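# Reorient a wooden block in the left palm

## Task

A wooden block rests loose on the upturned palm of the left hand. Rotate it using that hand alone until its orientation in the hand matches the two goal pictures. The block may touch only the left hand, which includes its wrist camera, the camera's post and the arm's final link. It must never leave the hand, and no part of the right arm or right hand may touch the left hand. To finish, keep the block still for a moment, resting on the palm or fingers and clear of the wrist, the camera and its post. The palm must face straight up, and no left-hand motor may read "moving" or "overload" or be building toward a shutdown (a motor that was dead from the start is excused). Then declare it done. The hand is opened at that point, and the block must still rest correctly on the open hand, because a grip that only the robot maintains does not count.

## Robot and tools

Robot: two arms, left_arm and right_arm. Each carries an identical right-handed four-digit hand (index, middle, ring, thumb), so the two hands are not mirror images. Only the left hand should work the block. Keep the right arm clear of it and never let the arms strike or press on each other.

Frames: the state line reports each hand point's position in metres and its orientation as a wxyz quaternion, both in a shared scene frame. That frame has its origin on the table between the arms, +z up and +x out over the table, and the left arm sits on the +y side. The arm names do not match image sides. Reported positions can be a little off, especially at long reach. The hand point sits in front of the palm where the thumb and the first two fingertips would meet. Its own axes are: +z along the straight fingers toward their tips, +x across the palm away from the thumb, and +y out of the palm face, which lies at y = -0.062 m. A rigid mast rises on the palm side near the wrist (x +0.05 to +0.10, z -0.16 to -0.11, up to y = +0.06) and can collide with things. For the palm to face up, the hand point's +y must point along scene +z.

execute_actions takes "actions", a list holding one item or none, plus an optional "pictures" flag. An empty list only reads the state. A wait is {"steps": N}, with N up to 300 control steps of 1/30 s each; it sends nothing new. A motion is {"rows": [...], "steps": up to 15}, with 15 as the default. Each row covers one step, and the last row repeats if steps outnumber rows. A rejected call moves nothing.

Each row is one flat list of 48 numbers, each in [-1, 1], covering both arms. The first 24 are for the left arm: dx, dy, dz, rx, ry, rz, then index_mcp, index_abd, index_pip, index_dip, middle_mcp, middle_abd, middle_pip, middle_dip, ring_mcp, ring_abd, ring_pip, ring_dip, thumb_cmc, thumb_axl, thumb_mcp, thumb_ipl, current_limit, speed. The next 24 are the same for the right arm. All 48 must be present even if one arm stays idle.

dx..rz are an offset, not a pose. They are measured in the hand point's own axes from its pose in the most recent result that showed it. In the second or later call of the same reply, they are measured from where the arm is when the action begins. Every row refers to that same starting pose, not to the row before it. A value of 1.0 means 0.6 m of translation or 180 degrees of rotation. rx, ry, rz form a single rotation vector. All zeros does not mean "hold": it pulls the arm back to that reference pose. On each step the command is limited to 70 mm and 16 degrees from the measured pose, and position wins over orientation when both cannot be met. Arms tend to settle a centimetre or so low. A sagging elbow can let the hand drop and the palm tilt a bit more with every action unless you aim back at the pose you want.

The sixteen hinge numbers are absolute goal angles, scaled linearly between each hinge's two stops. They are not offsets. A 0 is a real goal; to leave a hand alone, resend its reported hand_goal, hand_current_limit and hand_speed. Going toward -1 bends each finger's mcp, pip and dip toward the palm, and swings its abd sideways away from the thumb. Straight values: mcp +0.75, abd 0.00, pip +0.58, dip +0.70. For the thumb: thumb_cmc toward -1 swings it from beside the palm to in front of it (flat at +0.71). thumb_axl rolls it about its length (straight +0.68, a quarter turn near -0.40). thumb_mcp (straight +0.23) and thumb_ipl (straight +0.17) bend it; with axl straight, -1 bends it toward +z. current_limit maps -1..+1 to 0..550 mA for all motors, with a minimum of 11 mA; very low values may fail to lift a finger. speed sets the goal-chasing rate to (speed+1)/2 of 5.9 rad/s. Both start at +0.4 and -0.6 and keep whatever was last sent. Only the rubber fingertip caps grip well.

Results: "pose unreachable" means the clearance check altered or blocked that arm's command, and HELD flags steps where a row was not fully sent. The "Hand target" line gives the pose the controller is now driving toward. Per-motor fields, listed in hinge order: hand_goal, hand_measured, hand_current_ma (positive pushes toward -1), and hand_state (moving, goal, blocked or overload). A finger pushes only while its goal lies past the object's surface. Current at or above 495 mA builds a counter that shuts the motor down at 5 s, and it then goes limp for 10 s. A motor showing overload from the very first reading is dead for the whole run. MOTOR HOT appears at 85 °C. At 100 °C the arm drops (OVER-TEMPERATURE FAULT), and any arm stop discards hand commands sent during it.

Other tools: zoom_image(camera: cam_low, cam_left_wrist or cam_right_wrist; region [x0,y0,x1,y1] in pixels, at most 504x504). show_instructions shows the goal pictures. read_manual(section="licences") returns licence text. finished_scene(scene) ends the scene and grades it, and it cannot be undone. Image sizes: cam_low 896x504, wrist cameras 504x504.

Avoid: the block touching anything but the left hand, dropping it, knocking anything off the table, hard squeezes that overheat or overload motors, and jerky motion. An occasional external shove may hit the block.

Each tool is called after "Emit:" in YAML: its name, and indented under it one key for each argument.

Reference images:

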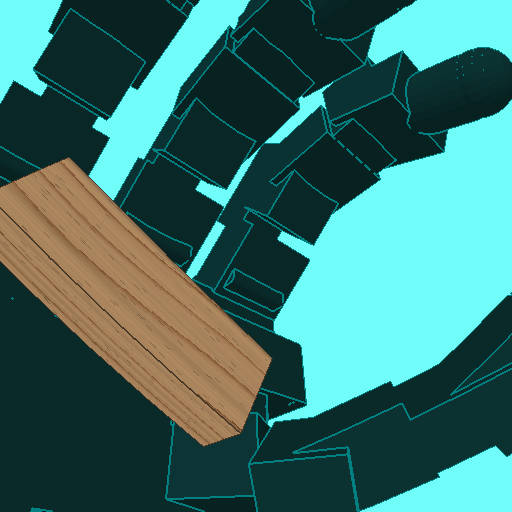

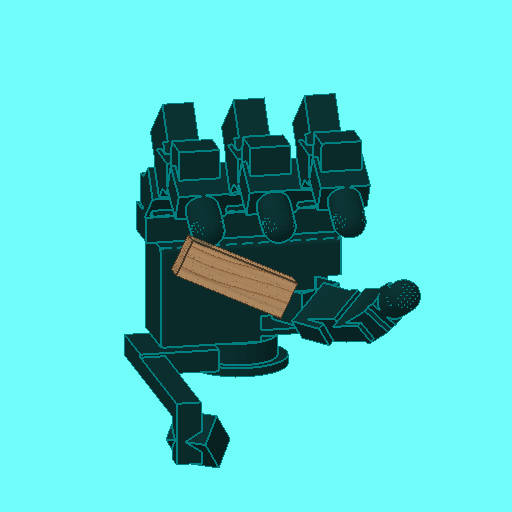

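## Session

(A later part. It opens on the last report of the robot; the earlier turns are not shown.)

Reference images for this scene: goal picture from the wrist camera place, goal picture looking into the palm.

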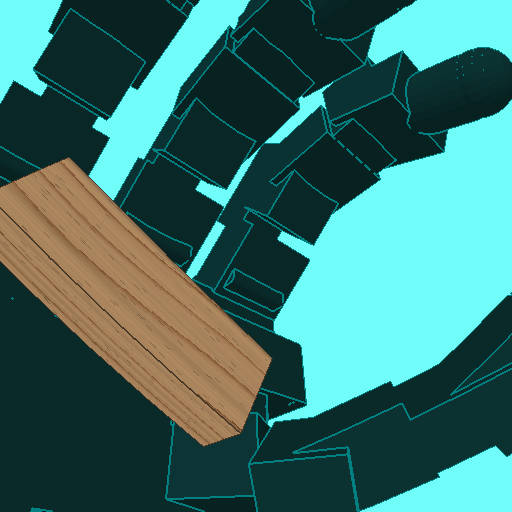

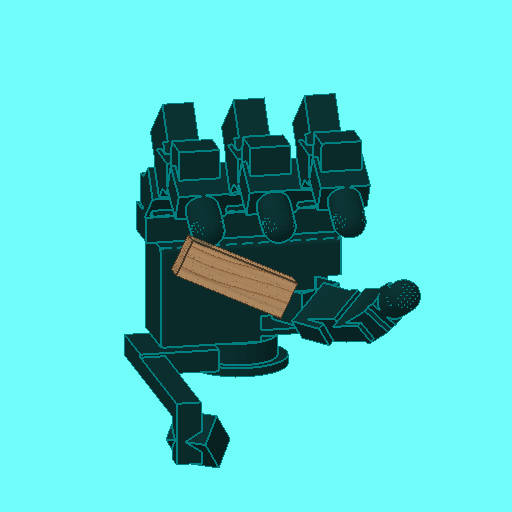

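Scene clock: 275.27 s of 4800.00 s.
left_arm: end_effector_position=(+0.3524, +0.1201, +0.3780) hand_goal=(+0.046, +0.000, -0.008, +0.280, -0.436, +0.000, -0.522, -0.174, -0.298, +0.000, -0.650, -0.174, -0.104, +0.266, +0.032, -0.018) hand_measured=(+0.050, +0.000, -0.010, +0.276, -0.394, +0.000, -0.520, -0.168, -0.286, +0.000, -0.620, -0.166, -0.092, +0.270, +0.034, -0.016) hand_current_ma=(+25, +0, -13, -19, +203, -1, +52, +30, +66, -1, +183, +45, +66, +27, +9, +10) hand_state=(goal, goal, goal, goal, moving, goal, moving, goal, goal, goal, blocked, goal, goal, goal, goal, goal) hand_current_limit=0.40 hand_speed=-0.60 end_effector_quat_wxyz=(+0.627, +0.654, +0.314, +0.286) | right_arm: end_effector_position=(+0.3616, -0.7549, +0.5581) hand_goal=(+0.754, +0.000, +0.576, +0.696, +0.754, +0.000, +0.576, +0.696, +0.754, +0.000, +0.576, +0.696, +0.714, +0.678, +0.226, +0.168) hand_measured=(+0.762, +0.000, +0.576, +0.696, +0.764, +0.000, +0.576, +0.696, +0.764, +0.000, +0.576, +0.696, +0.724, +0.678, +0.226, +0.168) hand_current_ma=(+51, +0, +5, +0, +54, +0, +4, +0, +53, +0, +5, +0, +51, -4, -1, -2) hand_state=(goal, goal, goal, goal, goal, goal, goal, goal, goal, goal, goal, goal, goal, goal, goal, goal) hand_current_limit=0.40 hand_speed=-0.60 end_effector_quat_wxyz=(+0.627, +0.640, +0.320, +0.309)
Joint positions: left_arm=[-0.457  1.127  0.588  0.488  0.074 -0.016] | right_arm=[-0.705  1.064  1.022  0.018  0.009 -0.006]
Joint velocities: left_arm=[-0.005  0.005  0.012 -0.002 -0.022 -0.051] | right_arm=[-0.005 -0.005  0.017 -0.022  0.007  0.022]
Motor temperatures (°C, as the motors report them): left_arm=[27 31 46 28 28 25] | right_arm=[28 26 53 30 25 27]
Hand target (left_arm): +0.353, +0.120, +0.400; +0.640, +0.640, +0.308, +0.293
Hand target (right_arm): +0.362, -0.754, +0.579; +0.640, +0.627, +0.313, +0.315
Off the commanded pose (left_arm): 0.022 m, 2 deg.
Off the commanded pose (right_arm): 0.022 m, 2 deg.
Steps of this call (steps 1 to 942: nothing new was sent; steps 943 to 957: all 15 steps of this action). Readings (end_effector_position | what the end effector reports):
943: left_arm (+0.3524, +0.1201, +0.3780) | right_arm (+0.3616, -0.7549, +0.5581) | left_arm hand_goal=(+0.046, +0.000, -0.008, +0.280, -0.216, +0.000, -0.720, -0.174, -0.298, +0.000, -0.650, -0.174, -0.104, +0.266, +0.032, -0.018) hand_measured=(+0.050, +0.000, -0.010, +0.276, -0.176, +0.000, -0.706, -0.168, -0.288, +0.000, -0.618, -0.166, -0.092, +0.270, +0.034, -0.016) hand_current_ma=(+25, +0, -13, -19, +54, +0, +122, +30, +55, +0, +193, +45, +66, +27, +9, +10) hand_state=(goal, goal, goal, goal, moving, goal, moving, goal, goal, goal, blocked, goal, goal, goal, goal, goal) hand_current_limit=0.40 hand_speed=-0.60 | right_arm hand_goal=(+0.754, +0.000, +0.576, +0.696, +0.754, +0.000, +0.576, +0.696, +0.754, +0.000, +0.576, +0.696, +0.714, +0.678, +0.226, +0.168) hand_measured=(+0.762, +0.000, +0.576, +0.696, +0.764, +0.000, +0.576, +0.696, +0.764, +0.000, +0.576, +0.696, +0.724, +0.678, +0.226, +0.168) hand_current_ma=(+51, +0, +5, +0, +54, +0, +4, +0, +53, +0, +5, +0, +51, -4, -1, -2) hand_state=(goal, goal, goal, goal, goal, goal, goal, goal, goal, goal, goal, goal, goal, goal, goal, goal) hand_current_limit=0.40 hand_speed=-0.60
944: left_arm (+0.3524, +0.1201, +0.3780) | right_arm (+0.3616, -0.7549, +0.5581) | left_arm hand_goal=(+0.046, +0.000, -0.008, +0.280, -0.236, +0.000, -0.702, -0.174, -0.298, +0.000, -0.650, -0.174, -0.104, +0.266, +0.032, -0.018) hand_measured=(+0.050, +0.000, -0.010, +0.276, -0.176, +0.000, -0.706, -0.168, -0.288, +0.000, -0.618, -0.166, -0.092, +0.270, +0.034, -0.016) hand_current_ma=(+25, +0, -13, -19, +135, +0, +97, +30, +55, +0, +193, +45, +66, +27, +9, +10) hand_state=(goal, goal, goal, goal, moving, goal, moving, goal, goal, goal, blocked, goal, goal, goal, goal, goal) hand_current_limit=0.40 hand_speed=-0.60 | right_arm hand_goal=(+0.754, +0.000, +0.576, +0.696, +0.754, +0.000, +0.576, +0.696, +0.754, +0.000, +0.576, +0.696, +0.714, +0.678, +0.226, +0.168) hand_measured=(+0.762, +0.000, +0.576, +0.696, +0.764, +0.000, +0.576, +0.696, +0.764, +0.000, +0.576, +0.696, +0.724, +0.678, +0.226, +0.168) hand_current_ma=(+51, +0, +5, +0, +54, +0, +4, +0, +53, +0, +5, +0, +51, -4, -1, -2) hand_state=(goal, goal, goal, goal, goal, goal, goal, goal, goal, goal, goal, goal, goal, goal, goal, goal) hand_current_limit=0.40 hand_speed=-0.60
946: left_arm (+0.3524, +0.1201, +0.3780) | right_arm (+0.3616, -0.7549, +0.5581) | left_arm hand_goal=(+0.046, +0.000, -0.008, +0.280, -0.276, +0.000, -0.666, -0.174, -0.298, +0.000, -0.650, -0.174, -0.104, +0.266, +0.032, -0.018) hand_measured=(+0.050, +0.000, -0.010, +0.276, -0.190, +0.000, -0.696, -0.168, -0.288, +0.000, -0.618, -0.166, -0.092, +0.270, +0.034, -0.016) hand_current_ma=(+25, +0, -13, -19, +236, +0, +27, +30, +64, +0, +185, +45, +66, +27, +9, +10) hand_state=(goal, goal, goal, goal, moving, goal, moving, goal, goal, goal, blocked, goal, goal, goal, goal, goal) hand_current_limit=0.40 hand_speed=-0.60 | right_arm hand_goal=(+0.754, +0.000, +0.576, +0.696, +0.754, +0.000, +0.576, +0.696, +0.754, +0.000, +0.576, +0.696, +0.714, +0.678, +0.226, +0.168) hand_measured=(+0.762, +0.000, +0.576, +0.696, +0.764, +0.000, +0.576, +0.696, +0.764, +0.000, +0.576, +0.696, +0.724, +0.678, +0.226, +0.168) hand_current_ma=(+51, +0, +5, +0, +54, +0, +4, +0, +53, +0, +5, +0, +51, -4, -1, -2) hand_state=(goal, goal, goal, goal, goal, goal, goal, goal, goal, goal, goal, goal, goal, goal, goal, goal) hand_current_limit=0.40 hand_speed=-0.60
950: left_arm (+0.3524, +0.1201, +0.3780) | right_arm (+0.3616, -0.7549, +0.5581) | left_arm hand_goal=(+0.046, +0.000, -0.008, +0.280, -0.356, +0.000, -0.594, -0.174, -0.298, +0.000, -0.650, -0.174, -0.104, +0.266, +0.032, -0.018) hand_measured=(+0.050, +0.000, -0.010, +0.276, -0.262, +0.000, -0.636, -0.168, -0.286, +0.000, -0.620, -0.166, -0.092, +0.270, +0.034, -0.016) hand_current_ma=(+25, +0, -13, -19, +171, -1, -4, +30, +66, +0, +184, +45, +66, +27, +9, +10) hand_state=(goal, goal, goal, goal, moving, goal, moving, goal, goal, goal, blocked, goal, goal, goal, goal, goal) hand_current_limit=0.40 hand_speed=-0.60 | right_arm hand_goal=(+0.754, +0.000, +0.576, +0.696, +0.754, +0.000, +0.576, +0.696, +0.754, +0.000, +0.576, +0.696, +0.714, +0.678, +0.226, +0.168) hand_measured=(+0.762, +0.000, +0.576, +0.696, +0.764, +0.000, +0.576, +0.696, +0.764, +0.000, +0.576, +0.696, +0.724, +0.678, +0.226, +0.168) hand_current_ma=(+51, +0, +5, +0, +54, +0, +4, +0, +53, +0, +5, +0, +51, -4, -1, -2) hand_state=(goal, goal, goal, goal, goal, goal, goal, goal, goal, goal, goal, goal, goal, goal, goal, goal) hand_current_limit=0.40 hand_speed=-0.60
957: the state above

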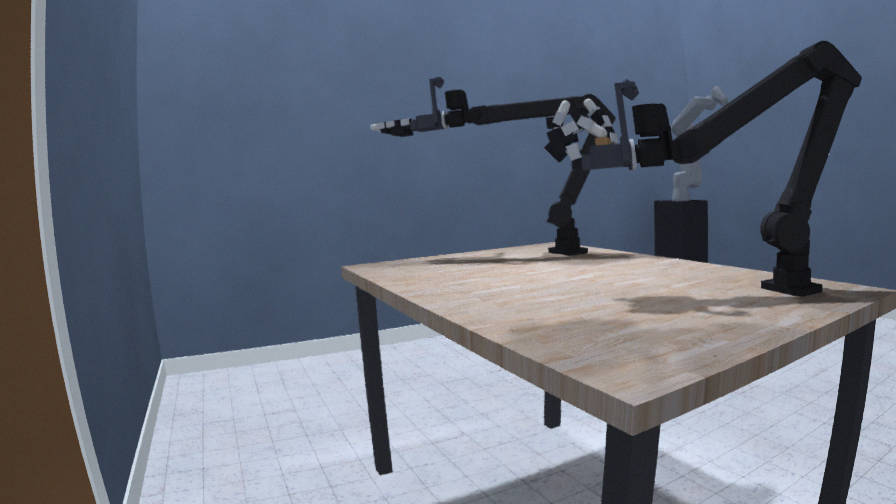

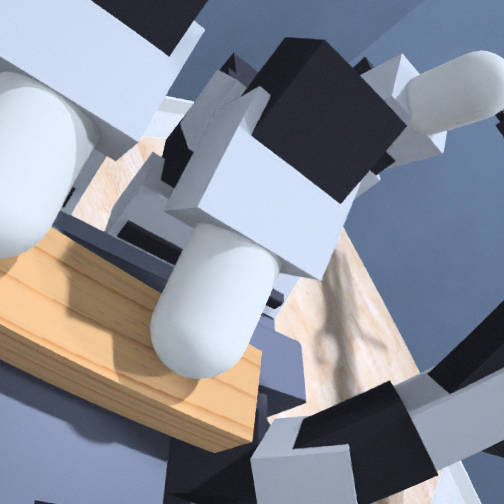

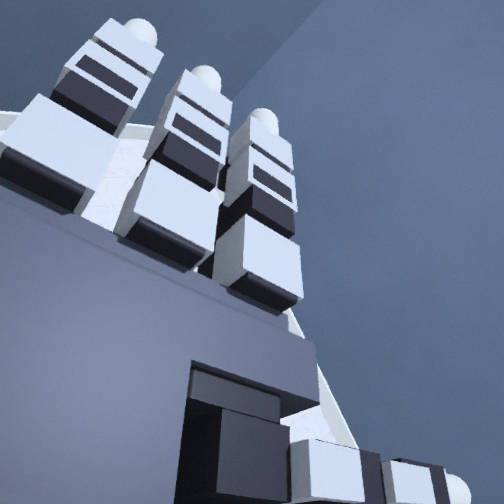

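Emit:
execute_actions:
  actions:
    - {"rows": [[0, 0.0368, 0, -0.0135, 0, 0, 0.046, 0, -0.008, 0.28, -0.43, 0, -0.54, -0.174, -0.276, 0, -0.664, -0.174, -0.104, 0.266, 0.032, -0.018, 0.4, -0.6, 0, 0.0365, 0, -0.0131, 0, 0, 0.754, 0, 0.576, 0.696, 0.754, 0, 0.576, 0.696, 0.754, 0, 0.576, 0.696, 0.714, 0.678, 0.226, 0.168, 0.4, -0.6], [0, 0.0368, 0, -0.0135, 0, 0, 0.046, 0, -0.008, 0.28, -0.43, 0, -0.54, -0.174, -0.254, 0, -0.678, -0.174, -0.104, 0.266, 0.032, -0.018, 0.4, -0.6, 0, 0.0365, 0, -0.0131, 0, 0, 0.754, 0, 0.576, 0.696, 0.754, 0, 0.576, 0.696, 0.754, 0, 0.576, 0.696, 0.714, 0.678, 0.226, 0.168, 0.4, -0.6], [0, 0.0368, 0, -0.0135, 0, 0, 0.046, 0, -0.008, 0.28, -0.43, 0, -0.54, -0.174, -0.232, 0, -0.692, -0.174, -0.104, 0.266, 0.032, -0.018, 0.4, -0.6, 0, 0.0365, 0, -0.0131, 0, 0, 0.754, 0, 0.576, 0.696, 0.754, 0, 0.576, 0.696, 0.754, 0, 0.576, 0.696, 0.714, 0.678, 0.226, 0.168, 0.4, -0.6], [0, 0.0368, 0, -0.0135, 0, 0, 0.046, 0, -0.008, 0.28, -0.43, 0, -0.54, -0.174, -0.21, 0, -0.706, -0.174, -0.104, 0.266, 0.032, -0.018, 0.4, -0.6, 0, 0.0365, 0, -0.0131, 0, 0, 0.754, 0, 0.576, 0.696, 0.754, 0, 0.576, 0.696, 0.754, 0, 0.576, 0.696, 0.714, 0.678, 0.226, 0.168, 0.4, -0.6], [0, 0.0368, 0, -0.0135, 0, 0, 0.046, 0, -0.008, 0.28, -0.43, 0, -0.54, -0.174, -0.188, 0, -0.72, -0.174, -0.104, 0.266, 0.032, -0.018, 0.4, -0.6, 0, 0.0365, 0, -0.0131, 0, 0, 0.754, 0, 0.576, 0.696, 0.754, 0, 0.576, 0.696, 0.754, 0, 0.576, 0.696, 0.714, 0.678, 0.226, 0.168, 0.4, -0.6], [0, 0.0368, 0, -0.0135, 0, 0, 0.046, 0, -0.008, 0.28, -0.43, 0, -0.54, -0.174, -0.166, 0, -0.734, -0.174, -0.104, 0.266, 0.032, -0.018, 0.4, -0.6, 0, 0.0365, 0, -0.0131, 0, 0, 0.754, 0, 0.576, 0.696, 0.754, 0, 0.576, 0.696, 0.754, 0, 0.576, 0.696, 0.714, 0.678, 0.226, 0.168, 0.4, -0.6], [0, 0.0368, 0, -0.0135, 0, 0, 0.046, 0, -0.008, 0.28, -0.43, 0, -0.54, -0.174, -0.144, 0, -0.748, -0.174, -0.104, 0.266, 0.032, -0.018, 0.4, -0.6, 0, 0.0365, 0, -0.0131, 0, 0, 0.754, 0, 0.576, 0.696, 0.754, 0, 0.576, 0.696, 0.754, 0, 0.576, 0.696, 0.714, 0.678, 0.226, 0.168, 0.4, -0.6], [0, 0.0368, 0, -0.0135, 0, 0, 0.046, 0, -0.008, 0.28, -0.43, 0, -0.54, -0.174, -0.122, 0, -0.762, -0.174, -0.104, 0.266, 0.032, -0.018, 0.4, -0.6, 0, 0.0365, 0, -0.0131, 0, 0, 0.754, 0, 0.576, 0.696, 0.754, 0, 0.576, 0.696, 0.754, 0, 0.576, 0.696, 0.714, 0.678, 0.226, 0.168, 0.4, -0.6], [0, 0.0368, 0, -0.0135, 0, 0, 0.046, 0, -0.008, 0.28, -0.43, 0, -0.54, -0.174, -0.10, 0, -0.776, -0.174, -0.104, 0.266, 0.032, -0.018, 0.4, -0.6, 0, 0.0365, 0, -0.0131, 0, 0, 0.754, 0, 0.576, 0.696, 0.754, 0, 0.576, 0.696, 0.754, 0, 0.576, 0.696, 0.714, 0.678, 0.226, 0.168, 0.4, -0.6], [0, 0.0368, 0, -0.0135, 0, 0, 0.046, 0, -0.008, 0.28, -0.43, 0, -0.54, -0.174, -0.078, 0, -0.79, -0.174, -0.104, 0.266, 0.032, -0.018, 0.4, -0.6, 0, 0.0365, 0, -0.0131, 0, 0, 0.754, 0, 0.576, 0.696, 0.754, 0, 0.576, 0.696, 0.754, 0, 0.576, 0.696, 0.714, 0.678, 0.226, 0.168, 0.4, -0.6]], "steps": 15}

Scene clock: 308.20 s of 4800.00 s.
left_arm: end_effector_position=(+0.3524, +0.1201, +0.3780) hand_goal=(+0.046, +0.000, -0.008, +0.280, -0.430, +0.000, -0.540, -0.174, -0.078, +0.000, -0.790, -0.174, -0.104, +0.266, +0.032, -0.018) hand_measured=(+0.050, +0.000, -0.010, +0.276, -0.398, +0.000, -0.516, -0.168, -0.074, +0.000, -0.776, -0.166, -0.092, +0.270, +0.034, -0.016) hand_current_ma=(+25, +0, -13, -19, +169, -1, +126, +30, +19, -2, +84, +45, +66, +27, +9, +10) hand_state=(goal, goal, goal, goal, blocked, goal, blocked, goal, moving, goal, goal, goal, goal, goal, goal, goal) hand_current_limit=0.40 hand_speed=-0.60 end_effector_quat_wxyz=(+0.627, +0.654, +0.314, +0.286) | right_arm: end_effector_position=(+0.3616, -0.7549, +0.5581) hand_goal=(+0.754, +0.000, +0.576, +0.696, +0.754, +0.000, +0.576, +0.696, +0.754, +0.000, +0.576, +0.696, +0.714, +0.678, +0.226, +0.168) hand_measured=(+0.762, +0.000, +0.576, +0.696, +0.764, +0.000, +0.576, +0.696, +0.764, +0.000, +0.576, +0.696, +0.724, +0.678, +0.226, +0.168) hand_current_ma=(+51, +0, +5, +0, +54, +0, +4, +0, +53, +0, +5, +0, +51, -4, -1, -2) hand_state=(goal, goal, goal, goal, goal, goal, goal, goal, goal, goal, goal, goal, goal, goal, goal, goal) hand_current_limit=0.40 hand_speed=-0.60 end_effector_quat_wxyz=(+0.627, +0.640, +0.320, +0.309)
Joint positions: left_arm=[-0.457  1.127  0.588  0.488  0.074 -0.016] | right_arm=[-0.705  1.064  1.022  0.018  0.009 -0.006]
Joint velocities: left_arm=[ 0.015 -0.005 -0.017 -0.002 -0.022 -0.007] | right_arm=[-0.015  0.005  0.007  0.007 -0.037 -0.007]
Motor temperatures (°C, as the motors report them): left_arm=[27 31 47 28 28 25] | right_arm=[28 26 55 30 25 27]
Hand target (left_arm): +0.353, +0.120, +0.400; +0.640, +0.640, +0.308, +0.293
Hand target (right_arm): +0.362, -0.754, +0.579; +0.640, +0.627, +0.313, +0.315
Off the commanded pose (left_arm): 0.022 m, 2 deg.
Off the commanded pose (right_arm): 0.022 m, 2 deg.
Steps of this call (steps 1 to 973: nothing new was sent; steps 974 to 988: all 15 steps of this action). Readings (end_effector_position | what the end effector reports):
974: left_arm (+0.3524, +0.1201, +0.3780) | right_arm (+0.3616, -0.7549, +0.5581) | left_arm hand_goal=(+0.046, +0.000, -0.008, +0.280, -0.430, +0.000, -0.540, -0.174, -0.276, +0.000, -0.664, -0.174, -0.104, +0.266, +0.032, -0.018) hand_measured=(+0.050, +0.000, -0.010, +0.276, -0.398, +0.000, -0.514, -0.168, -0.286, +0.000, -0.620, -0.166, -0.092, +0.270, +0.034, -0.016) hand_current_ma=(+25, +0, -13, -19, +202, -1, +39, +30, +66, -1, +183, +45, +66, +27, +9, +10) hand_state=(goal, goal, goal, goal, moving, goal, moving, goal, moving, goal, moving, goal, goal, goal, goal, goal) hand_current_limit=0.40 hand_speed=-0.60 | right_arm hand_goal=(+0.754, +0.000, +0.576, +0.696, +0.754, +0.000, +0.576, +0.696, +0.754, +0.000, +0.576, +0.696, +0.714, +0.678, +0.226, +0.168) hand_measured=(+0.762, +0.000, +0.576, +0.696, +0.764, +0.000, +0.576, +0.696, +0.764, +0.000, +0.576, +0.696, +0.724, +0.678, +0.226, +0.168) hand_current_ma=(+51, +0, +5, +0, +54, +0, +4, +0, +53, +0, +5, +0, +51, -4, -1, -2) hand_state=(goal, goal, goal, goal, goal, goal, goal, goal, goal, goal, goal, goal, goal, goal, goal, goal) hand_current_limit=0.40 hand_speed=-0.60
975: left_arm (+0.3524, +0.1201, +0.3780) | right_arm (+0.3616, -0.7549, +0.5581) | left_arm hand_goal=(+0.046, +0.000, -0.008, +0.280, -0.430, +0.000, -0.540, -0.174, -0.254, +0.000, -0.678, -0.174, -0.104, +0.266, +0.032, -0.018) hand_measured=(+0.050, +0.000, -0.010, +0.276, -0.398, +0.000, -0.514, -0.168, -0.286, +0.000, -0.620, -0.166, -0.092, +0.270, +0.034, -0.016) hand_current_ma=(+25, +0, -13, -19, +185, -1, +85, +30, +21, -1, +212, +45, +66, +27, +9, +10) hand_state=(goal, goal, goal, goal, moving, goal, moving, goal, moving, goal, moving, goal, goal, goal, goal, goal) hand_current_limit=0.40 hand_speed=-0.60 | right_arm hand_goal=(+0.754, +0.000, +0.576, +0.696, +0.754, +0.000, +0.576, +0.696, +0.754, +0.000, +0.576, +0.696, +0.714, +0.678, +0.226, +0.168) hand_measured=(+0.762, +0.000, +0.576, +0.696, +0.764, +0.000, +0.576, +0.696, +0.764, +0.000, +0.576, +0.696, +0.724, +0.678, +0.226, +0.168) hand_current_ma=(+51, +0, +5, +0, +54, +0, +4, +0, +53, +0, +5, +0, +51, -4, -1, -2) hand_state=(goal, goal, goal, goal, goal, goal, goal, goal, goal, goal, goal, goal, goal, goal, goal, goal) hand_current_limit=0.40 hand_speed=-0.60
977: left_arm (+0.3524, +0.1201, +0.3780) | right_arm (+0.3616, -0.7549, +0.5581) | left_arm hand_goal=(+0.046, +0.000, -0.008, +0.280, -0.430, +0.000, -0.540, -0.174, -0.210, +0.000, -0.706, -0.174, -0.104, +0.266, +0.032, -0.018) hand_measured=(+0.050, +0.000, -0.010, +0.276, -0.398, +0.000, -0.516, -0.168, -0.258, +0.000, -0.642, -0.166, -0.092, +0.270, +0.034, -0.016) hand_current_ma=(+25, +0, -13, -19, +167, -1, +133, +30, +4, -2, +172, +45, +66, +27, +9, +10) hand_state=(goal, goal, goal, goal, moving, goal, moving, goal, moving, goal, moving, goal, goal, goal, goal, goal) hand_current_limit=0.40 hand_speed=-0.60 | right_arm hand_goal=(+0.754, +0.000, +0.576, +0.696, +0.754, +0.000, +0.576, +0.696, +0.754, +0.000, +0.576, +0.696, +0.714, +0.678, +0.226, +0.168) hand_measured=(+0.762, +0.000, +0.576, +0.696, +0.764, +0.000, +0.576, +0.696, +0.764, +0.000, +0.576, +0.696, +0.724, +0.678, +0.226, +0.168) hand_current_ma=(+51, +0, +5, +0, +54, +0, +4, +0, +53, +0, +5, +0, +51, -4, -1, -2) hand_state=(goal, goal, goal, goal, goal, goal, goal, goal, goal, goal, goal, goal, goal, goal, goal, goal) hand_current_limit=0.40 hand_speed=-0.60
981: left_arm (+0.3524, +0.1201, +0.3780) | right_arm (+0.3616, -0.7549, +0.5581) | left_arm hand_goal=(+0.046, +0.000, -0.008, +0.280, -0.430, +0.000, -0.540, -0.174, -0.122, +0.000, -0.762, -0.174, -0.104, +0.266, +0.032, -0.018) hand_measured=(+0.050, +0.000, -0.010, +0.276, -0.398, +0.000, -0.516, -0.168, -0.176, +0.000, -0.706, -0.166, -0.092, +0.270, +0.034, -0.016) hand_current_ma=(+25, +0, -13, -19, +169, -1, +126, +30, -8, -2, +120, +45, +66, +27, +9, +10) hand_state=(goal, goal, goal, goal, blocked, goal, blocked, goal, moving, goal, moving, goal, goal, goal, goal, goal) hand_current_limit=0.40 hand_speed=-0.60 | right_arm hand_goal=(+0.754, +0.000, +0.576, +0.696, +0.754, +0.000, +0.576, +0.696, +0.754, +0.000, +0.576, +0.696, +0.714, +0.678, +0.226, +0.168) hand_measured=(+0.762, +0.000, +0.576, +0.696, +0.764, +0.000, +0.576, +0.696, +0.764, +0.000, +0.576, +0.696, +0.724, +0.678, +0.226, +0.168) hand_current_ma=(+51, +0, +5, +0, +54, +0, +4, +0, +53, +0, +5, +0, +51, -4, -1, -2) hand_state=(goal, goal, goal, goal, goal, goal, goal, goal, goal, goal, goal, goal, goal, goal, goal, goal) hand_current_limit=0.40 hand_speed=-0.60
988: the state above

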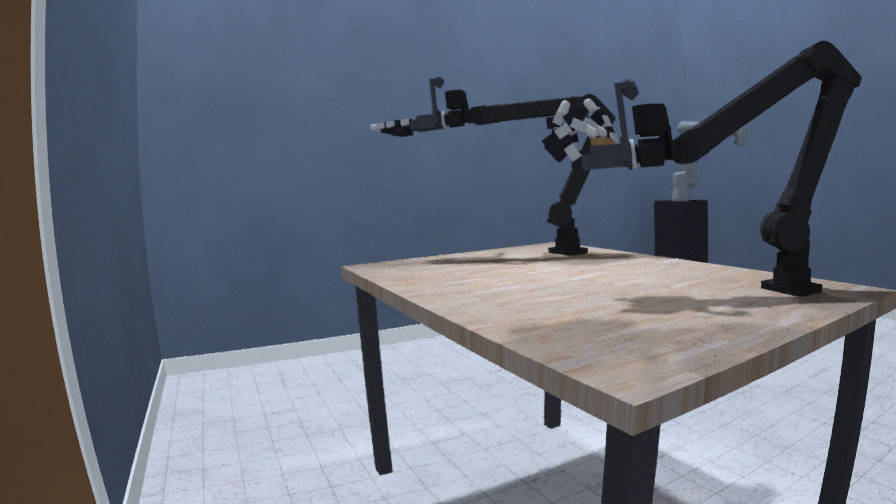

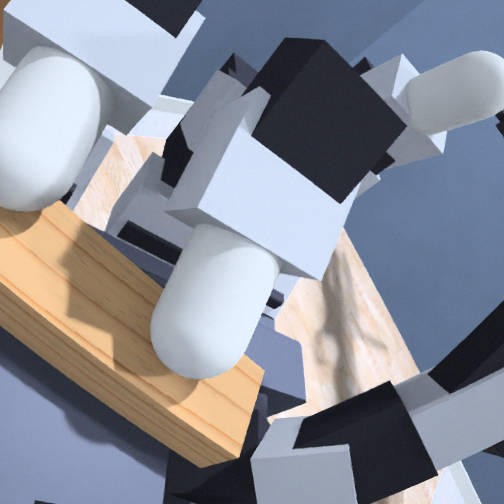

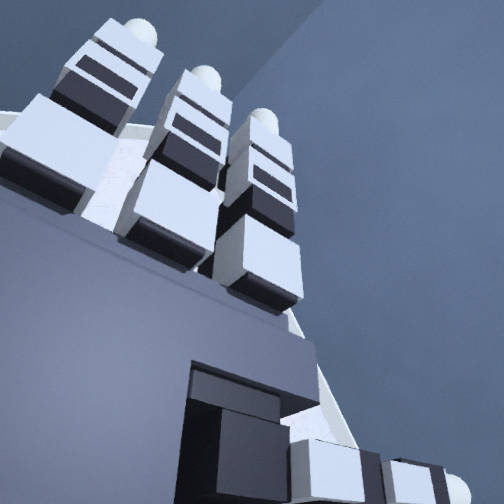

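Emit:
execute_actions:
  actions:
    - {"rows": [[0, 0.0368, 0, -0.0135, 0, 0, 0.046, 0, -0.008, 0.28, -0.398, 0, -0.3, -0.174, -0.074, 0, -0.55, -0.174, -0.104, 0.266, 0.032, -0.018, 0.4, -0.6, 0, 0.0365, 0, -0.0131, 0, 0, 0.754, 0, 0.576, 0.696, 0.754, 0, 0.576, 0.696, 0.754, 0, 0.576, 0.696, 0.714, 0.678, 0.226, 0.168, 0.4, -0.6]], "steps": 8}
  pictures: false

Emit:
execute_actions:
  actions:
    - {"rows": [[0, 0.0368, 0, -0.0135, 0, 0, 0.046, 0, -0.008, 0.28, 0.046, 0, -0.008, 0.28, 0.046, 0, -0.008, 0.28, -0.104, 0.266, 0.032, -0.018, 0.4, -0.4, 0, 0.0365, 0, -0.0131, 0, 0, 0.754, 0, 0.576, 0.696, 0.754, 0, 0.576, 0.696, 0.754, 0, 0.576, 0.696, 0.714, 0.678, 0.226, 0.168, 0.4, -0.6]], "steps": 15}
  pictures: false

Emit:
execute_actions:
  actions:
    - {"steps": 12}

Scene clock: 323.97 s of 4800.00 s.
left_arm: end_effector_position=(+0.3524, +0.1201, +0.3780) hand_goal=(+0.046, +0.000, -0.008, +0.280, -0.398, +0.000, -0.300, -0.174, -0.074, +0.000, -0.550, -0.174, -0.104, +0.266, +0.032, -0.018) hand_measured=(+0.050, +0.000, -0.010, +0.276, -0.396, +0.000, -0.374, -0.172, -0.074, +0.000, -0.638, -0.172, -0.092, +0.270, +0.034, -0.016) hand_current_ma=(+25, +0, -13, -19, +16, -1, -79, +11, +5, -2, -71, +11, +66, +27, +9, +10) hand_state=(goal, goal, goal, goal, goal, goal, moving, goal, goal, goal, moving, goal, goal, goal, goal, goal) hand_current_limit=0.40 hand_speed=-0.60 end_effector_quat_wxyz=(+0.627, +0.654, +0.314, +0.286) | right_arm: end_effector_position=(+0.3616, -0.7549, +0.5581) hand_goal=(+0.754, +0.000, +0.576, +0.696, +0.754, +0.000, +0.576, +0.696, +0.754, +0.000, +0.576, +0.696, +0.714, +0.678, +0.226, +0.168) hand_measured=(+0.762, +0.000, +0.576, +0.696, +0.764, +0.000, +0.576, +0.696, +0.764, +0.000, +0.576, +0.696, +0.724, +0.678, +0.226, +0.168) hand_current_ma=(+51, +0, +5, +0, +54, +0, +4, +0, +53, +0, +5, +0, +51, -4, -1, -2) hand_state=(goal, goal, goal, goal, goal, goal, goal, goal, goal, goal, goal, goal, goal, goal, goal, goal) hand_current_limit=0.40 hand_speed=-0.60 end_effector_quat_wxyz=(+0.627, +0.640, +0.320, +0.309)
Joint positions: left_arm=[-0.457  1.127  0.588  0.488  0.074 -0.016] | right_arm=[-0.705  1.064  1.022  0.018  0.009 -0.006]
Joint velocities: left_arm=[-0.005 -0.005 -0.012  0.002  0.007 -0.022] | right_arm=[-0.005 -0.005 -0.022 -0.007 -0.095 -0.007]
Motor temperatures (°C, as the motors report them): left_arm=[27 31 47 28 28 25] | right_arm=[28 26 56 30 25 27]
Hand target (left_arm): +0.353, +0.120, +0.400; +0.640, +0.640, +0.308, +0.293
Hand target (right_arm): +0.362, -0.754, +0.579; +0.640, +0.627, +0.313, +0.315
Off the commanded pose (left_arm): 0.022 m, 2 deg.
Off the commanded pose (right_arm): 0.022 m, 2 deg.
Steps of this call (steps 1 to 465: nothing new was sent; steps 466 to 473: all 8 steps of this action). Readings (end_effector_position | what the end effector reports):
466: left_arm (+0.3524, +0.1201, +0.3780) | right_arm (+0.3616, -0.7549, +0.5581) | left_arm hand_goal=(+0.046, +0.000, -0.008, +0.280, -0.398, +0.000, -0.300, -0.174, -0.074, +0.000, -0.550, -0.174, -0.104, +0.266, +0.032, -0.018) hand_measured=(+0.050, +0.000, -0.010, +0.276, -0.398, +0.000, -0.516, -0.168, -0.074, +0.000, -0.776, -0.166, -0.092, +0.270, +0.034, -0.016) hand_current_ma=(+25, +0, -13, -19, +169, -1, +126, +30, +18, -2, +84, +45, +66, +27, +9, +10) hand_state=(goal, goal, goal, goal, moving, goal, moving, goal, moving, goal, moving, goal, goal, goal, goal, goal) hand_current_limit=0.40 hand_speed=-0.60 | right_arm hand_goal=(+0.754, +0.000, +0.576, +0.696, +0.754, +0.000, +0.576, +0.696, +0.754, +0.000, +0.576, +0.696, +0.714, +0.678, +0.226, +0.168) hand_measured=(+0.762, +0.000, +0.576, +0.696, +0.764, +0.000, +0.576, +0.696, +0.764, +0.000, +0.576, +0.696, +0.724, +0.678, +0.226, +0.168) hand_current_ma=(+51, +0, +5, +0, +54, +0, +4, +0, +53, +0, +5, +0, +51, -4, -1, -2) hand_state=(goal, goal, goal, goal, goal, goal, goal, goal, goal, goal, goal, goal, goal, goal, goal, goal) hand_current_limit=0.40 hand_speed=-0.60
467: left_arm (+0.3524, +0.1201, +0.3780) | right_arm (+0.3616, -0.7549, +0.5581) | left_arm hand_goal=(+0.046, +0.000, -0.008, +0.280, -0.398, +0.000, -0.300, -0.174, -0.074, +0.000, -0.550, -0.174, -0.104, +0.266, +0.032, -0.018) hand_measured=(+0.050, +0.000, -0.010, +0.276, -0.398, +0.000, -0.516, -0.168, -0.074, +0.000, -0.776, -0.166, -0.092, +0.270, +0.034, -0.016) hand_current_ma=(+25, +0, -13, -19, +86, -1, +48, +30, +10, -2, -3, +45, +66, +27, +9, +10) hand_state=(goal, goal, goal, goal, moving, goal, moving, goal, moving, goal, moving, goal, goal, goal, goal, goal) hand_current_limit=0.40 hand_speed=-0.60 | right_arm hand_goal=(+0.754, +0.000, +0.576, +0.696, +0.754, +0.000, +0.576, +0.696, +0.754, +0.000, +0.576, +0.696, +0.714, +0.678, +0.226, +0.168) hand_measured=(+0.762, +0.000, +0.576, +0.696, +0.764, +0.000, +0.576, +0.696, +0.764, +0.000, +0.576, +0.696, +0.724, +0.678, +0.226, +0.168) hand_current_ma=(+51, +0, +5, +0, +54, +0, +4, +0, +53, +0, +5, +0, +51, -4, -1, -2) hand_state=(goal, goal, goal, goal, goal, goal, goal, goal, goal, goal, goal, goal, goal, goal, goal, goal) hand_current_limit=0.40 hand_speed=-0.60
469: left_arm (+0.3524, +0.1201, +0.3780) | right_arm (+0.3616, -0.7549, +0.5581) | left_arm hand_goal=(+0.046, +0.000, -0.008, +0.280, -0.398, +0.000, -0.300, -0.174, -0.074, +0.000, -0.550, -0.174, -0.104, +0.266, +0.032, -0.018) hand_measured=(+0.050, +0.000, -0.010, +0.276, -0.394, +0.000, -0.492, -0.170, -0.074, +0.000, -0.744, -0.170, -0.092, +0.270, +0.034, -0.016) hand_current_ma=(+25, +0, -13, -19, +3, -1, -89, +11, +4, -2, -74, +11, +66, +27, +9, +10) hand_state=(goal, goal, goal, goal, goal, goal, moving, moving, goal, goal, moving, moving, goal, goal, goal, goal) hand_current_limit=0.40 hand_speed=-0.60 | right_arm hand_goal=(+0.754, +0.000, +0.576, +0.696, +0.754, +0.000, +0.576, +0.696, +0.754, +0.000, +0.576, +0.696, +0.714, +0.678, +0.226, +0.168) hand_measured=(+0.762, +0.000, +0.576, +0.696, +0.764, +0.000, +0.576, +0.696, +0.764, +0.000, +0.576, +0.696, +0.724, +0.678, +0.226, +0.168) hand_current_ma=(+51, +0, +5, +0, +54, +0, +4, +0, +53, +0, +5, +0, +51, -4, -1, -2) hand_state=(goal, goal, goal, goal, goal, goal, goal, goal, goal, goal, goal, goal, goal, goal, goal, goal) hand_current_limit=0.40 hand_speed=-0.60
473: the state above

Scene clock: 324.47 s of 4800.00 s.
left_arm: end_effector_position=(+0.3524, +0.1201, +0.3780) hand_goal=(+0.046, +0.000, -0.008, +0.280, +0.046, +0.000, -0.008, +0.280, +0.046, +0.000, -0.008, +0.280, -0.104, +0.266, +0.032, -0.018) hand_measured=(+0.050, +0.000, -0.010, +0.276, +0.016, +0.000, -0.012, +0.194, +0.050, +0.000, -0.224, +0.194, -0.092, +0.270, +0.034, -0.016) hand_current_ma=(+25, +0, -13, -19, +23, -1, -14, -52, +18, -2, -56, -53, +66, +27, +9, +10) hand_state=(goal, goal, goal, goal, moving, goal, goal, moving, goal, goal, moving, moving, goal, goal, goal, goal) hand_current_limit=0.40 hand_speed=-0.40 end_effector_quat_wxyz=(+0.627, +0.654, +0.314, +0.286) | right_arm: end_effector_position=(+0.3616, -0.7549, +0.5581) hand_goal=(+0.754, +0.000, +0.576, +0.696, +0.754, +0.000, +0.576, +0.696, +0.754, +0.000, +0.576, +0.696, +0.714, +0.678, +0.226, +0.168) hand_measured=(+0.762, +0.000, +0.576, +0.696, +0.764, +0.000, +0.576, +0.696, +0.764, +0.000, +0.576, +0.696, +0.724, +0.678, +0.226, +0.168) hand_current_ma=(+51, +0, +5, +0, +54, +0, +4, +0, +53, +0, +5, +0, +51, -4, -1, -2) hand_state=(goal, goal, goal, goal, goal, goal, goal, goal, goal, goal, goal, goal, goal, goal, goal, goal) hand_current_limit=0.40 hand_speed=-0.60 end_effector_quat_wxyz=(+0.627, +0.640, +0.320, +0.309)
Joint positions: left_arm=[-0.457  1.127  0.588  0.488  0.074 -0.016] | right_arm=[-0.705  1.064  1.022  0.018  0.009 -0.006]
Joint velocities: left_arm=[-0.015 -0.005  0.002 -0.002 -0.022 -0.022] | right_arm=[-0.015 -0.024 -0.017 -0.007  0.022  0.051]
Motor temperatures (°C, as the motors report them): left_arm=[27 31 47 28 28 25] | right_arm=[28 26 56 30 25 27]
Hand target (left_arm): +0.353, +0.120, +0.400; +0.640, +0.640, +0.308, +0.293
Hand target (right_arm): +0.362, -0.754, +0.579; +0.640, +0.627, +0.313, +0.315
Off the commanded pose (left_arm): 0.022 m, 2 deg.
Off the commanded pose (right_arm): 0.022 m, 2 deg.
Steps of this call (steps 1 to 15: all 15 steps of this action). Readings (end_effector_position | what the end effector reports):
1: left_arm (+0.3524, +0.1201, +0.3780) | right_arm (+0.3616, -0.7549, +0.5581) | left_arm hand_goal=(+0.046, +0.000, -0.008, +0.280, +0.046, +0.000, -0.008, +0.280, +0.046, +0.000, -0.008, +0.280, -0.104, +0.266, +0.032, -0.018) hand_measured=(+0.050, +0.000, -0.010, +0.276, -0.396, +0.000, -0.344, -0.172, -0.074, +0.000, -0.612, -0.172, -0.092, +0.270, +0.034, -0.016) hand_current_ma=(+25, +0, -13, -19, +16, -1, -50, +11, +5, -2, -71, +11, +66, +27, +9, +10) hand_state=(goal, goal, goal, goal, moving, goal, moving, moving, moving, goal, moving, moving, goal, goal, goal, goal) hand_current_limit=0.40 hand_speed=-0.40 | right_arm hand_goal=(+0.754, +0.000, +0.576, +0.696, +0.754, +0.000, +0.576, +0.696, +0.754, +0.000, +0.576, +0.696, +0.714, +0.678, +0.226, +0.168) hand_measured=(+0.762, +0.000, +0.576, +0.696, +0.764, +0.000, +0.576, +0.696, +0.764, +0.000, +0.576, +0.696, +0.724, +0.678, +0.226, +0.168) hand_current_ma=(+51, +0, +5, +0, +54, +0, +4, +0, +53, +0, +5, +0, +51, -4, -1, -2) hand_state=(goal, goal, goal, goal, goal, goal, goal, goal, goal, goal, goal, goal, goal, goal, goal, goal) hand_current_limit=0.40 hand_speed=-0.60
2: left_arm (+0.3524, +0.1201, +0.3780) | right_arm (+0.3616, -0.7549, +0.5581) | left_arm hand_goal=(+0.046, +0.000, -0.008, +0.280, +0.046, +0.000, -0.008, +0.280, +0.046, +0.000, -0.008, +0.280, -0.104, +0.266, +0.032, -0.018) hand_measured=(+0.050, +0.000, -0.010, +0.276, -0.394, +0.000, -0.320, -0.172, -0.072, +0.000, -0.584, -0.172, -0.092, +0.270, +0.034, -0.016) hand_current_ma=(+25, +0, -13, -19, -86, -1, -112, -94, -86, -2, -73, -94, +66, +27, +9, +10) hand_state=(goal, goal, goal, goal, moving, goal, moving, moving, moving, goal, moving, moving, goal, goal, goal, goal) hand_current_limit=0.40 hand_speed=-0.40 | right_arm hand_goal=(+0.754, +0.000, +0.576, +0.696, +0.754, +0.000, +0.576, +0.696, +0.754, +0.000, +0.576, +0.696, +0.714, +0.678, +0.226, +0.168) hand_measured=(+0.762, +0.000, +0.576, +0.696, +0.764, +0.000, +0.576, +0.696, +0.764, +0.000, +0.576, +0.696, +0.724, +0.678, +0.226, +0.168) hand_current_ma=(+51, +0, +5, +0, +54, +0, +4, +0, +53, +0, +5, +0, +51, -4, -1, -2) hand_state=(goal, goal, goal, goal, goal, goal, goal, goal, goal, goal, goal, goal, goal, goal, goal, goal) hand_current_limit=0.40 hand_speed=-0.60
4: left_arm (+0.3524, +0.1201, +0.3780) | right_arm (+0.3616, -0.7549, +0.5581) | left_arm hand_goal=(+0.046, +0.000, -0.008, +0.280, +0.046, +0.000, -0.008, +0.280, +0.046, +0.000, -0.008, +0.280, -0.104, +0.266, +0.032, -0.018) hand_measured=(+0.050, +0.000, -0.010, +0.276, -0.346, +0.000, -0.258, -0.124, -0.020, +0.000, -0.530, -0.124, -0.092, +0.270, +0.034, -0.016) hand_current_ma=(+25, +0, -13, -19, -49, -1, -89, -71, -41, -2, -66, -71, +66, +27, +9, +10) hand_state=(goal, goal, goal, goal, moving, goal, moving, moving, moving, goal, moving, moving, goal, goal, goal, goal) hand_current_limit=0.40 hand_speed=-0.40 | right_arm hand_goal=(+0.754, +0.000, +0.576, +0.696, +0.754, +0.000, +0.576, +0.696, +0.754, +0.000, +0.576, +0.696, +0.714, +0.678, +0.226, +0.168) hand_measured=(+0.762, +0.000, +0.576, +0.696, +0.764, +0.000, +0.576, +0.696, +0.764, +0.000, +0.576, +0.696, +0.724, +0.678, +0.226, +0.168) hand_current_ma=(+51, +0, +5, +0, +54, +0, +4, +0, +53, +0, +5, +0, +51, -4, -1, -2) hand_state=(goal, goal, goal, goal, goal, goal, goal, goal, goal, goal, goal, goal, goal, goal, goal, goal) hand_current_limit=0.40 hand_speed=-0.60
8: left_arm (+0.3524, +0.1201, +0.3780) | right_arm (+0.3616, -0.7549, +0.5581) | left_arm hand_goal=(+0.046, +0.000, -0.008, +0.280, +0.046, +0.000, -0.008, +0.280, +0.046, +0.000, -0.008, +0.280, -0.104, +0.266, +0.032, -0.018) hand_measured=(+0.050, +0.000, -0.010, +0.276, -0.220, +0.000, -0.130, -0.008, +0.048, +0.000, -0.420, -0.008, -0.092, +0.270, +0.034, -0.016) hand_current_ma=(+25, +0, -13, -19, -44, -1, -72, -58, +18, -2, -62, -59, +66, +27, +9, +10) hand_state=(goal, goal, goal, goal, moving, goal, moving, moving, moving, goal, moving, moving, goal, goal, goal, goal) hand_current_limit=0.40 hand_speed=-0.40 | right_arm hand_goal=(+0.754, +0.000, +0.576, +0.696, +0.754, +0.000, +0.576, +0.696, +0.754, +0.000, +0.576, +0.696, +0.714, +0.678, +0.226, +0.168) hand_measured=(+0.762, +0.000, +0.576, +0.696, +0.764, +0.000, +0.576, +0.696, +0.764, +0.000, +0.576, +0.696, +0.724, +0.678, +0.226, +0.168) hand_current_ma=(+51, +0, +5, +0, +54, +0, +4, +0, +53, +0, +5, +0, +51, -4, -1, -2) hand_state=(goal, goal, goal, goal, goal, goal, goal, goal, goal, goal, goal, goal, goal, goal, goal, goal) hand_current_limit=0.40 hand_speed=-0.60
15: the state above

Scene clock: 324.87 s of 4800.00 s.
left_arm: end_effector_position=(+0.3524, +0.1201, +0.3780) hand_goal=(+0.046, +0.000, -0.008, +0.280, +0.046, +0.000, -0.008, +0.280, +0.046, +0.000, -0.008, +0.280, -0.104, +0.266, +0.032, -0.018) hand_measured=(+0.050, +0.000, -0.010, +0.276, +0.050, +0.000, -0.010, +0.278, +0.050, +0.000, -0.010, +0.278, -0.092, +0.270, +0.034, -0.016) hand_current_ma=(+25, +0, -13, -19, +26, -1, -13, -17, +24, -2, -13, -17, +66, +27, +9, +10) hand_state=(goal, goal, goal, goal, goal, goal, goal, goal, goal, goal, goal, goal, goal, goal, goal, goal) hand_current_limit=0.40 hand_speed=-0.40 end_effector_quat_wxyz=(+0.627, +0.654, +0.314, +0.286) | right_arm: end_effector_position=(+0.3616, -0.7549, +0.5581) hand_goal=(+0.754, +0.000, +0.576, +0.696, +0.754, +0.000, +0.576, +0.696, +0.754, +0.000, +0.576, +0.696, +0.714, +0.678, +0.226, +0.168) hand_measured=(+0.762, +0.000, +0.576, +0.696, +0.764, +0.000, +0.576, +0.696, +0.764, +0.000, +0.576, +0.696, +0.724, +0.678, +0.226, +0.168) hand_current_ma=(+51, +0, +5, +0, +54, +0, +4, +0, +53, +0, +5, +0, +51, -4, -1, -2) hand_state=(goal, goal, goal, goal, goal, goal, goal, goal, goal, goal, goal, goal, goal, goal, goal, goal) hand_current_limit=0.40 hand_speed=-0.60 end_effector_quat_wxyz=(+0.627, +0.640, +0.320, +0.309)
Joint positions: left_arm=[-0.457  1.127  0.588  0.488  0.074 -0.016] | right_arm=[-0.705  1.064  1.022  0.018  0.009 -0.006]
Joint velocities: left_arm=[ 0.015 -0.005  0.027 -0.002 -0.007 -0.022] | right_arm=[-0.005 -0.005  0.007 -0.002 -0.022 -0.007]
Motor temperatures (°C, as the motors report them): left_arm=[27 31 47 28 28 25] | right_arm=[28 26 56 30 25 27]
Hand target (left_arm): +0.353, +0.120, +0.400; +0.640, +0.640, +0.308, +0.293
Hand target (right_arm): +0.362, -0.754, +0.579; +0.640, +0.627, +0.313, +0.315
Off the commanded pose (left_arm): 0.022 m, 2 deg.
Off the commanded pose (right_arm): 0.022 m, 2 deg.
Steps of this call (steps 1 to 12: nothing new was sent). Readings (end_effector_position | what the end effector reports):
1: left_arm (+0.3524, +0.1201, +0.3780) | right_arm (+0.3616, -0.7549, +0.5581) | left_arm hand_goal=(+0.046, +0.000, -0.008, +0.280, +0.046, +0.000, -0.008, +0.280, +0.046, +0.000, -0.008, +0.280, -0.104, +0.266, +0.032, -0.018) hand_measured=(+0.050, +0.000, -0.010, +0.276, +0.040, +0.000, -0.010, +0.224, +0.050, +0.000, -0.196, +0.224, -0.092, +0.270, +0.034, -0.016) hand_current_ma=(+25, +0, -13, -19, +43, -1, -12, -52, +19, -2, -54, -54, +66, +27, +9, +10) hand_state=(goal, goal, goal, goal, moving, goal, goal, moving, goal, goal, moving, moving, goal, goal, goal, goal) hand_current_limit=0.40 hand_speed=-0.40 | right_arm hand_goal=(+0.754, +0.000, +0.576, +0.696, +0.754, +0.000, +0.576, +0.696, +0.754, +0.000, +0.576, +0.696, +0.714, +0.678, +0.226, +0.168) hand_measured=(+0.762, +0.000, +0.576, +0.696, +0.764, +0.000, +0.576, +0.696, +0.764, +0.000, +0.576, +0.696, +0.724, +0.678, +0.226, +0.168) hand_current_ma=(+51, +0, +5, +0, +54, +0, +4, +0, +53, +0, +5, +0, +51, -4, -1, -2) hand_state=(goal, goal, goal, goal, goal, goal, goal, goal, goal, goal, goal, goal, goal, goal, goal, goal) hand_current_limit=0.40 hand_speed=-0.60
2: left_arm (+0.3524, +0.1201, +0.3780) | right_arm (+0.3616, -0.7549, +0.5581) | left_arm hand_goal=(+0.046, +0.000, -0.008, +0.280, +0.046, +0.000, -0.008, +0.280, +0.046, +0.000, -0.008, +0.280, -0.104, +0.266, +0.032, -0.018) hand_measured=(+0.050, +0.000, -0.010, +0.276, +0.048, +0.000, -0.010, +0.252, +0.050, +0.000, -0.168, +0.252, -0.092, +0.270, +0.034, -0.016) hand_current_ma=(+25, +0, -13, -19, +35, -1, -12, -9, +20, -2, -53, -9, +66, +27, +9, +10) hand_state=(goal, goal, goal, goal, moving, goal, goal, moving, goal, goal, moving, moving, goal, goal, goal, goal) hand_current_limit=0.40 hand_speed=-0.40 | right_arm hand_goal=(+0.754, +0.000, +0.576, +0.696, +0.754, +0.000, +0.576, +0.696, +0.754, +0.000, +0.576, +0.696, +0.714, +0.678, +0.226, +0.168) hand_measured=(+0.762, +0.000, +0.576, +0.696, +0.764, +0.000, +0.576, +0.696, +0.764, +0.000, +0.576, +0.696, +0.724, +0.678, +0.226, +0.168) hand_current_ma=(+51, +0, +5, +0, +54, +0, +4, +0, +53, +0, +5, +0, +51, -4, -1, -2) hand_state=(goal, goal, goal, goal, goal, goal, goal, goal, goal, goal, goal, goal, goal, goal, goal, goal) hand_current_limit=0.40 hand_speed=-0.60
4: left_arm (+0.3524, +0.1201, +0.3780) | right_arm (+0.3616, -0.7549, +0.5581) | left_arm hand_goal=(+0.046, +0.000, -0.008, +0.280, +0.046, +0.000, -0.008, +0.280, +0.046, +0.000, -0.008, +0.280, -0.104, +0.266, +0.032, -0.018) hand_measured=(+0.050, +0.000, -0.010, +0.276, +0.050, +0.000, -0.010, +0.274, +0.050, +0.000, -0.110, +0.274, -0.092, +0.270, +0.034, -0.016) hand_current_ma=(+25, +0, -13, -19, +25, -1, -13, -13, +21, -2, -51, -14, +66, +27, +9, +10) hand_state=(goal, goal, goal, goal, goal, goal, goal, moving, goal, goal, moving, moving, goal, goal, goal, goal) hand_current_limit=0.40 hand_speed=-0.40 | right_arm hand_goal=(+0.754, +0.000, +0.576, +0.696, +0.754, +0.000, +0.576, +0.696, +0.754, +0.000, +0.576, +0.696, +0.714, +0.678, +0.226, +0.168) hand_measured=(+0.762, +0.000, +0.576, +0.696, +0.764, +0.000, +0.576, +0.696, +0.764, +0.000, +0.576, +0.696, +0.724, +0.678, +0.226, +0.168) hand_current_ma=(+51, +0, +5, +0, +54, +0, +4, +0, +53, +0, +5, +0, +51, -4, -1, -2) hand_state=(goal, goal, goal, goal, goal, goal, goal, goal, goal, goal, goal, goal, goal, goal, goal, goal) hand_current_limit=0.40 hand_speed=-0.60
8: left_arm (+0.3524, +0.1201, +0.3780) | right_arm (+0.3616, -0.7549, +0.5581) | left_arm hand_goal=(+0.046, +0.000, -0.008, +0.280, +0.046, +0.000, -0.008, +0.280, +0.046, +0.000, -0.008, +0.280, -0.104, +0.266, +0.032, -0.018) hand_measured=(+0.050, +0.000, -0.010, +0.276, +0.050, +0.000, -0.010, +0.278, +0.050, +0.000, -0.016, +0.278, -0.092, +0.270, +0.034, -0.016) hand_current_ma=(+25, +0, -13, -19, +26, -1, -13, -17, +25, -2, -4, -17, +66, +27, +9, +10) hand_state=(goal, goal, goal, goal, goal, goal, goal, goal, goal, goal, moving, goal, goal, goal, goal, goal) hand_current_limit=0.40 hand_speed=-0.40 | right_arm hand_goal=(+0.754, +0.000, +0.576, +0.696, +0.754, +0.000, +0.576, +0.696, +0.754, +0.000, +0.576, +0.696, +0.714, +0.678, +0.226, +0.168) hand_measured=(+0.762, +0.000, +0.576, +0.696, +0.764, +0.000, +0.576, +0.696, +0.764, +0.000, +0.576, +0.696, +0.724, +0.678, +0.226, +0.168) hand_current_ma=(+51, +0, +5, +0, +54, +0, +4, +0, +53, +0, +5, +0, +51, -4, -1, -2) hand_state=(goal, goal, goal, goal, goal, goal, goal, goal, goal, goal, goal, goal, goal, goal, goal, goal) hand_current_limit=0.40 hand_speed=-0.60
12: the state above

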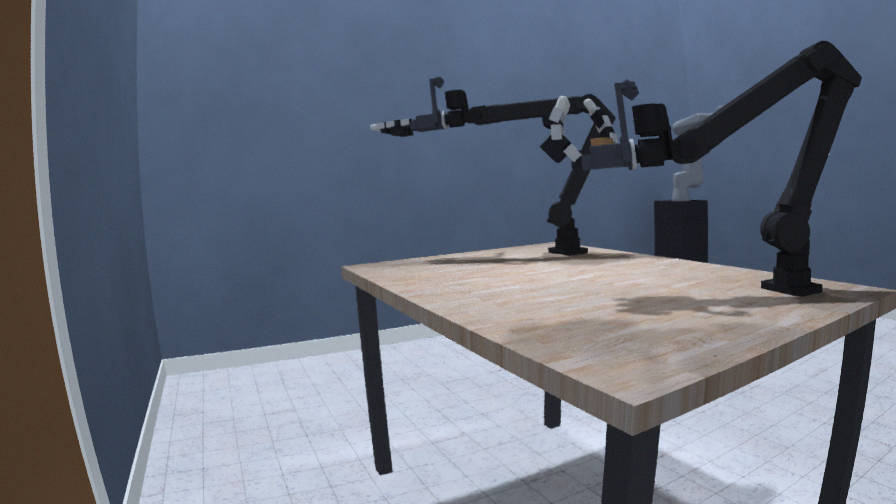

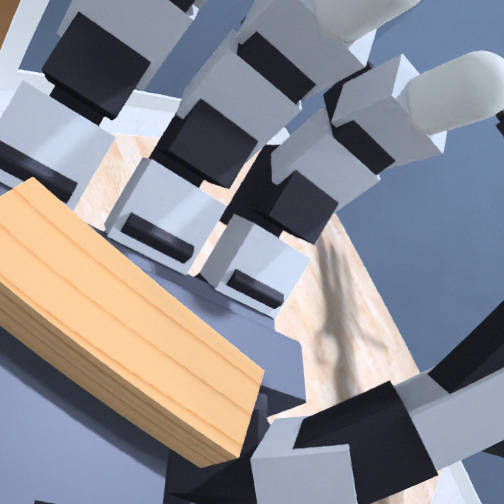

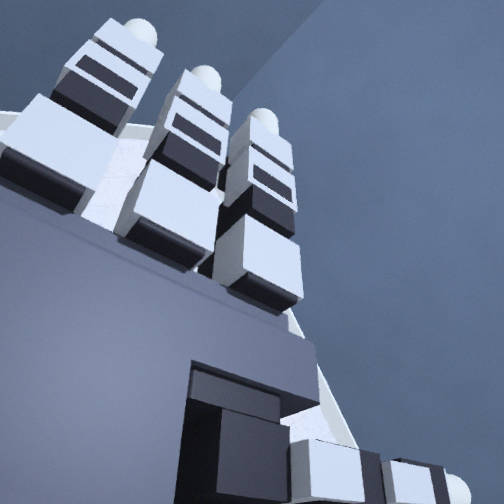

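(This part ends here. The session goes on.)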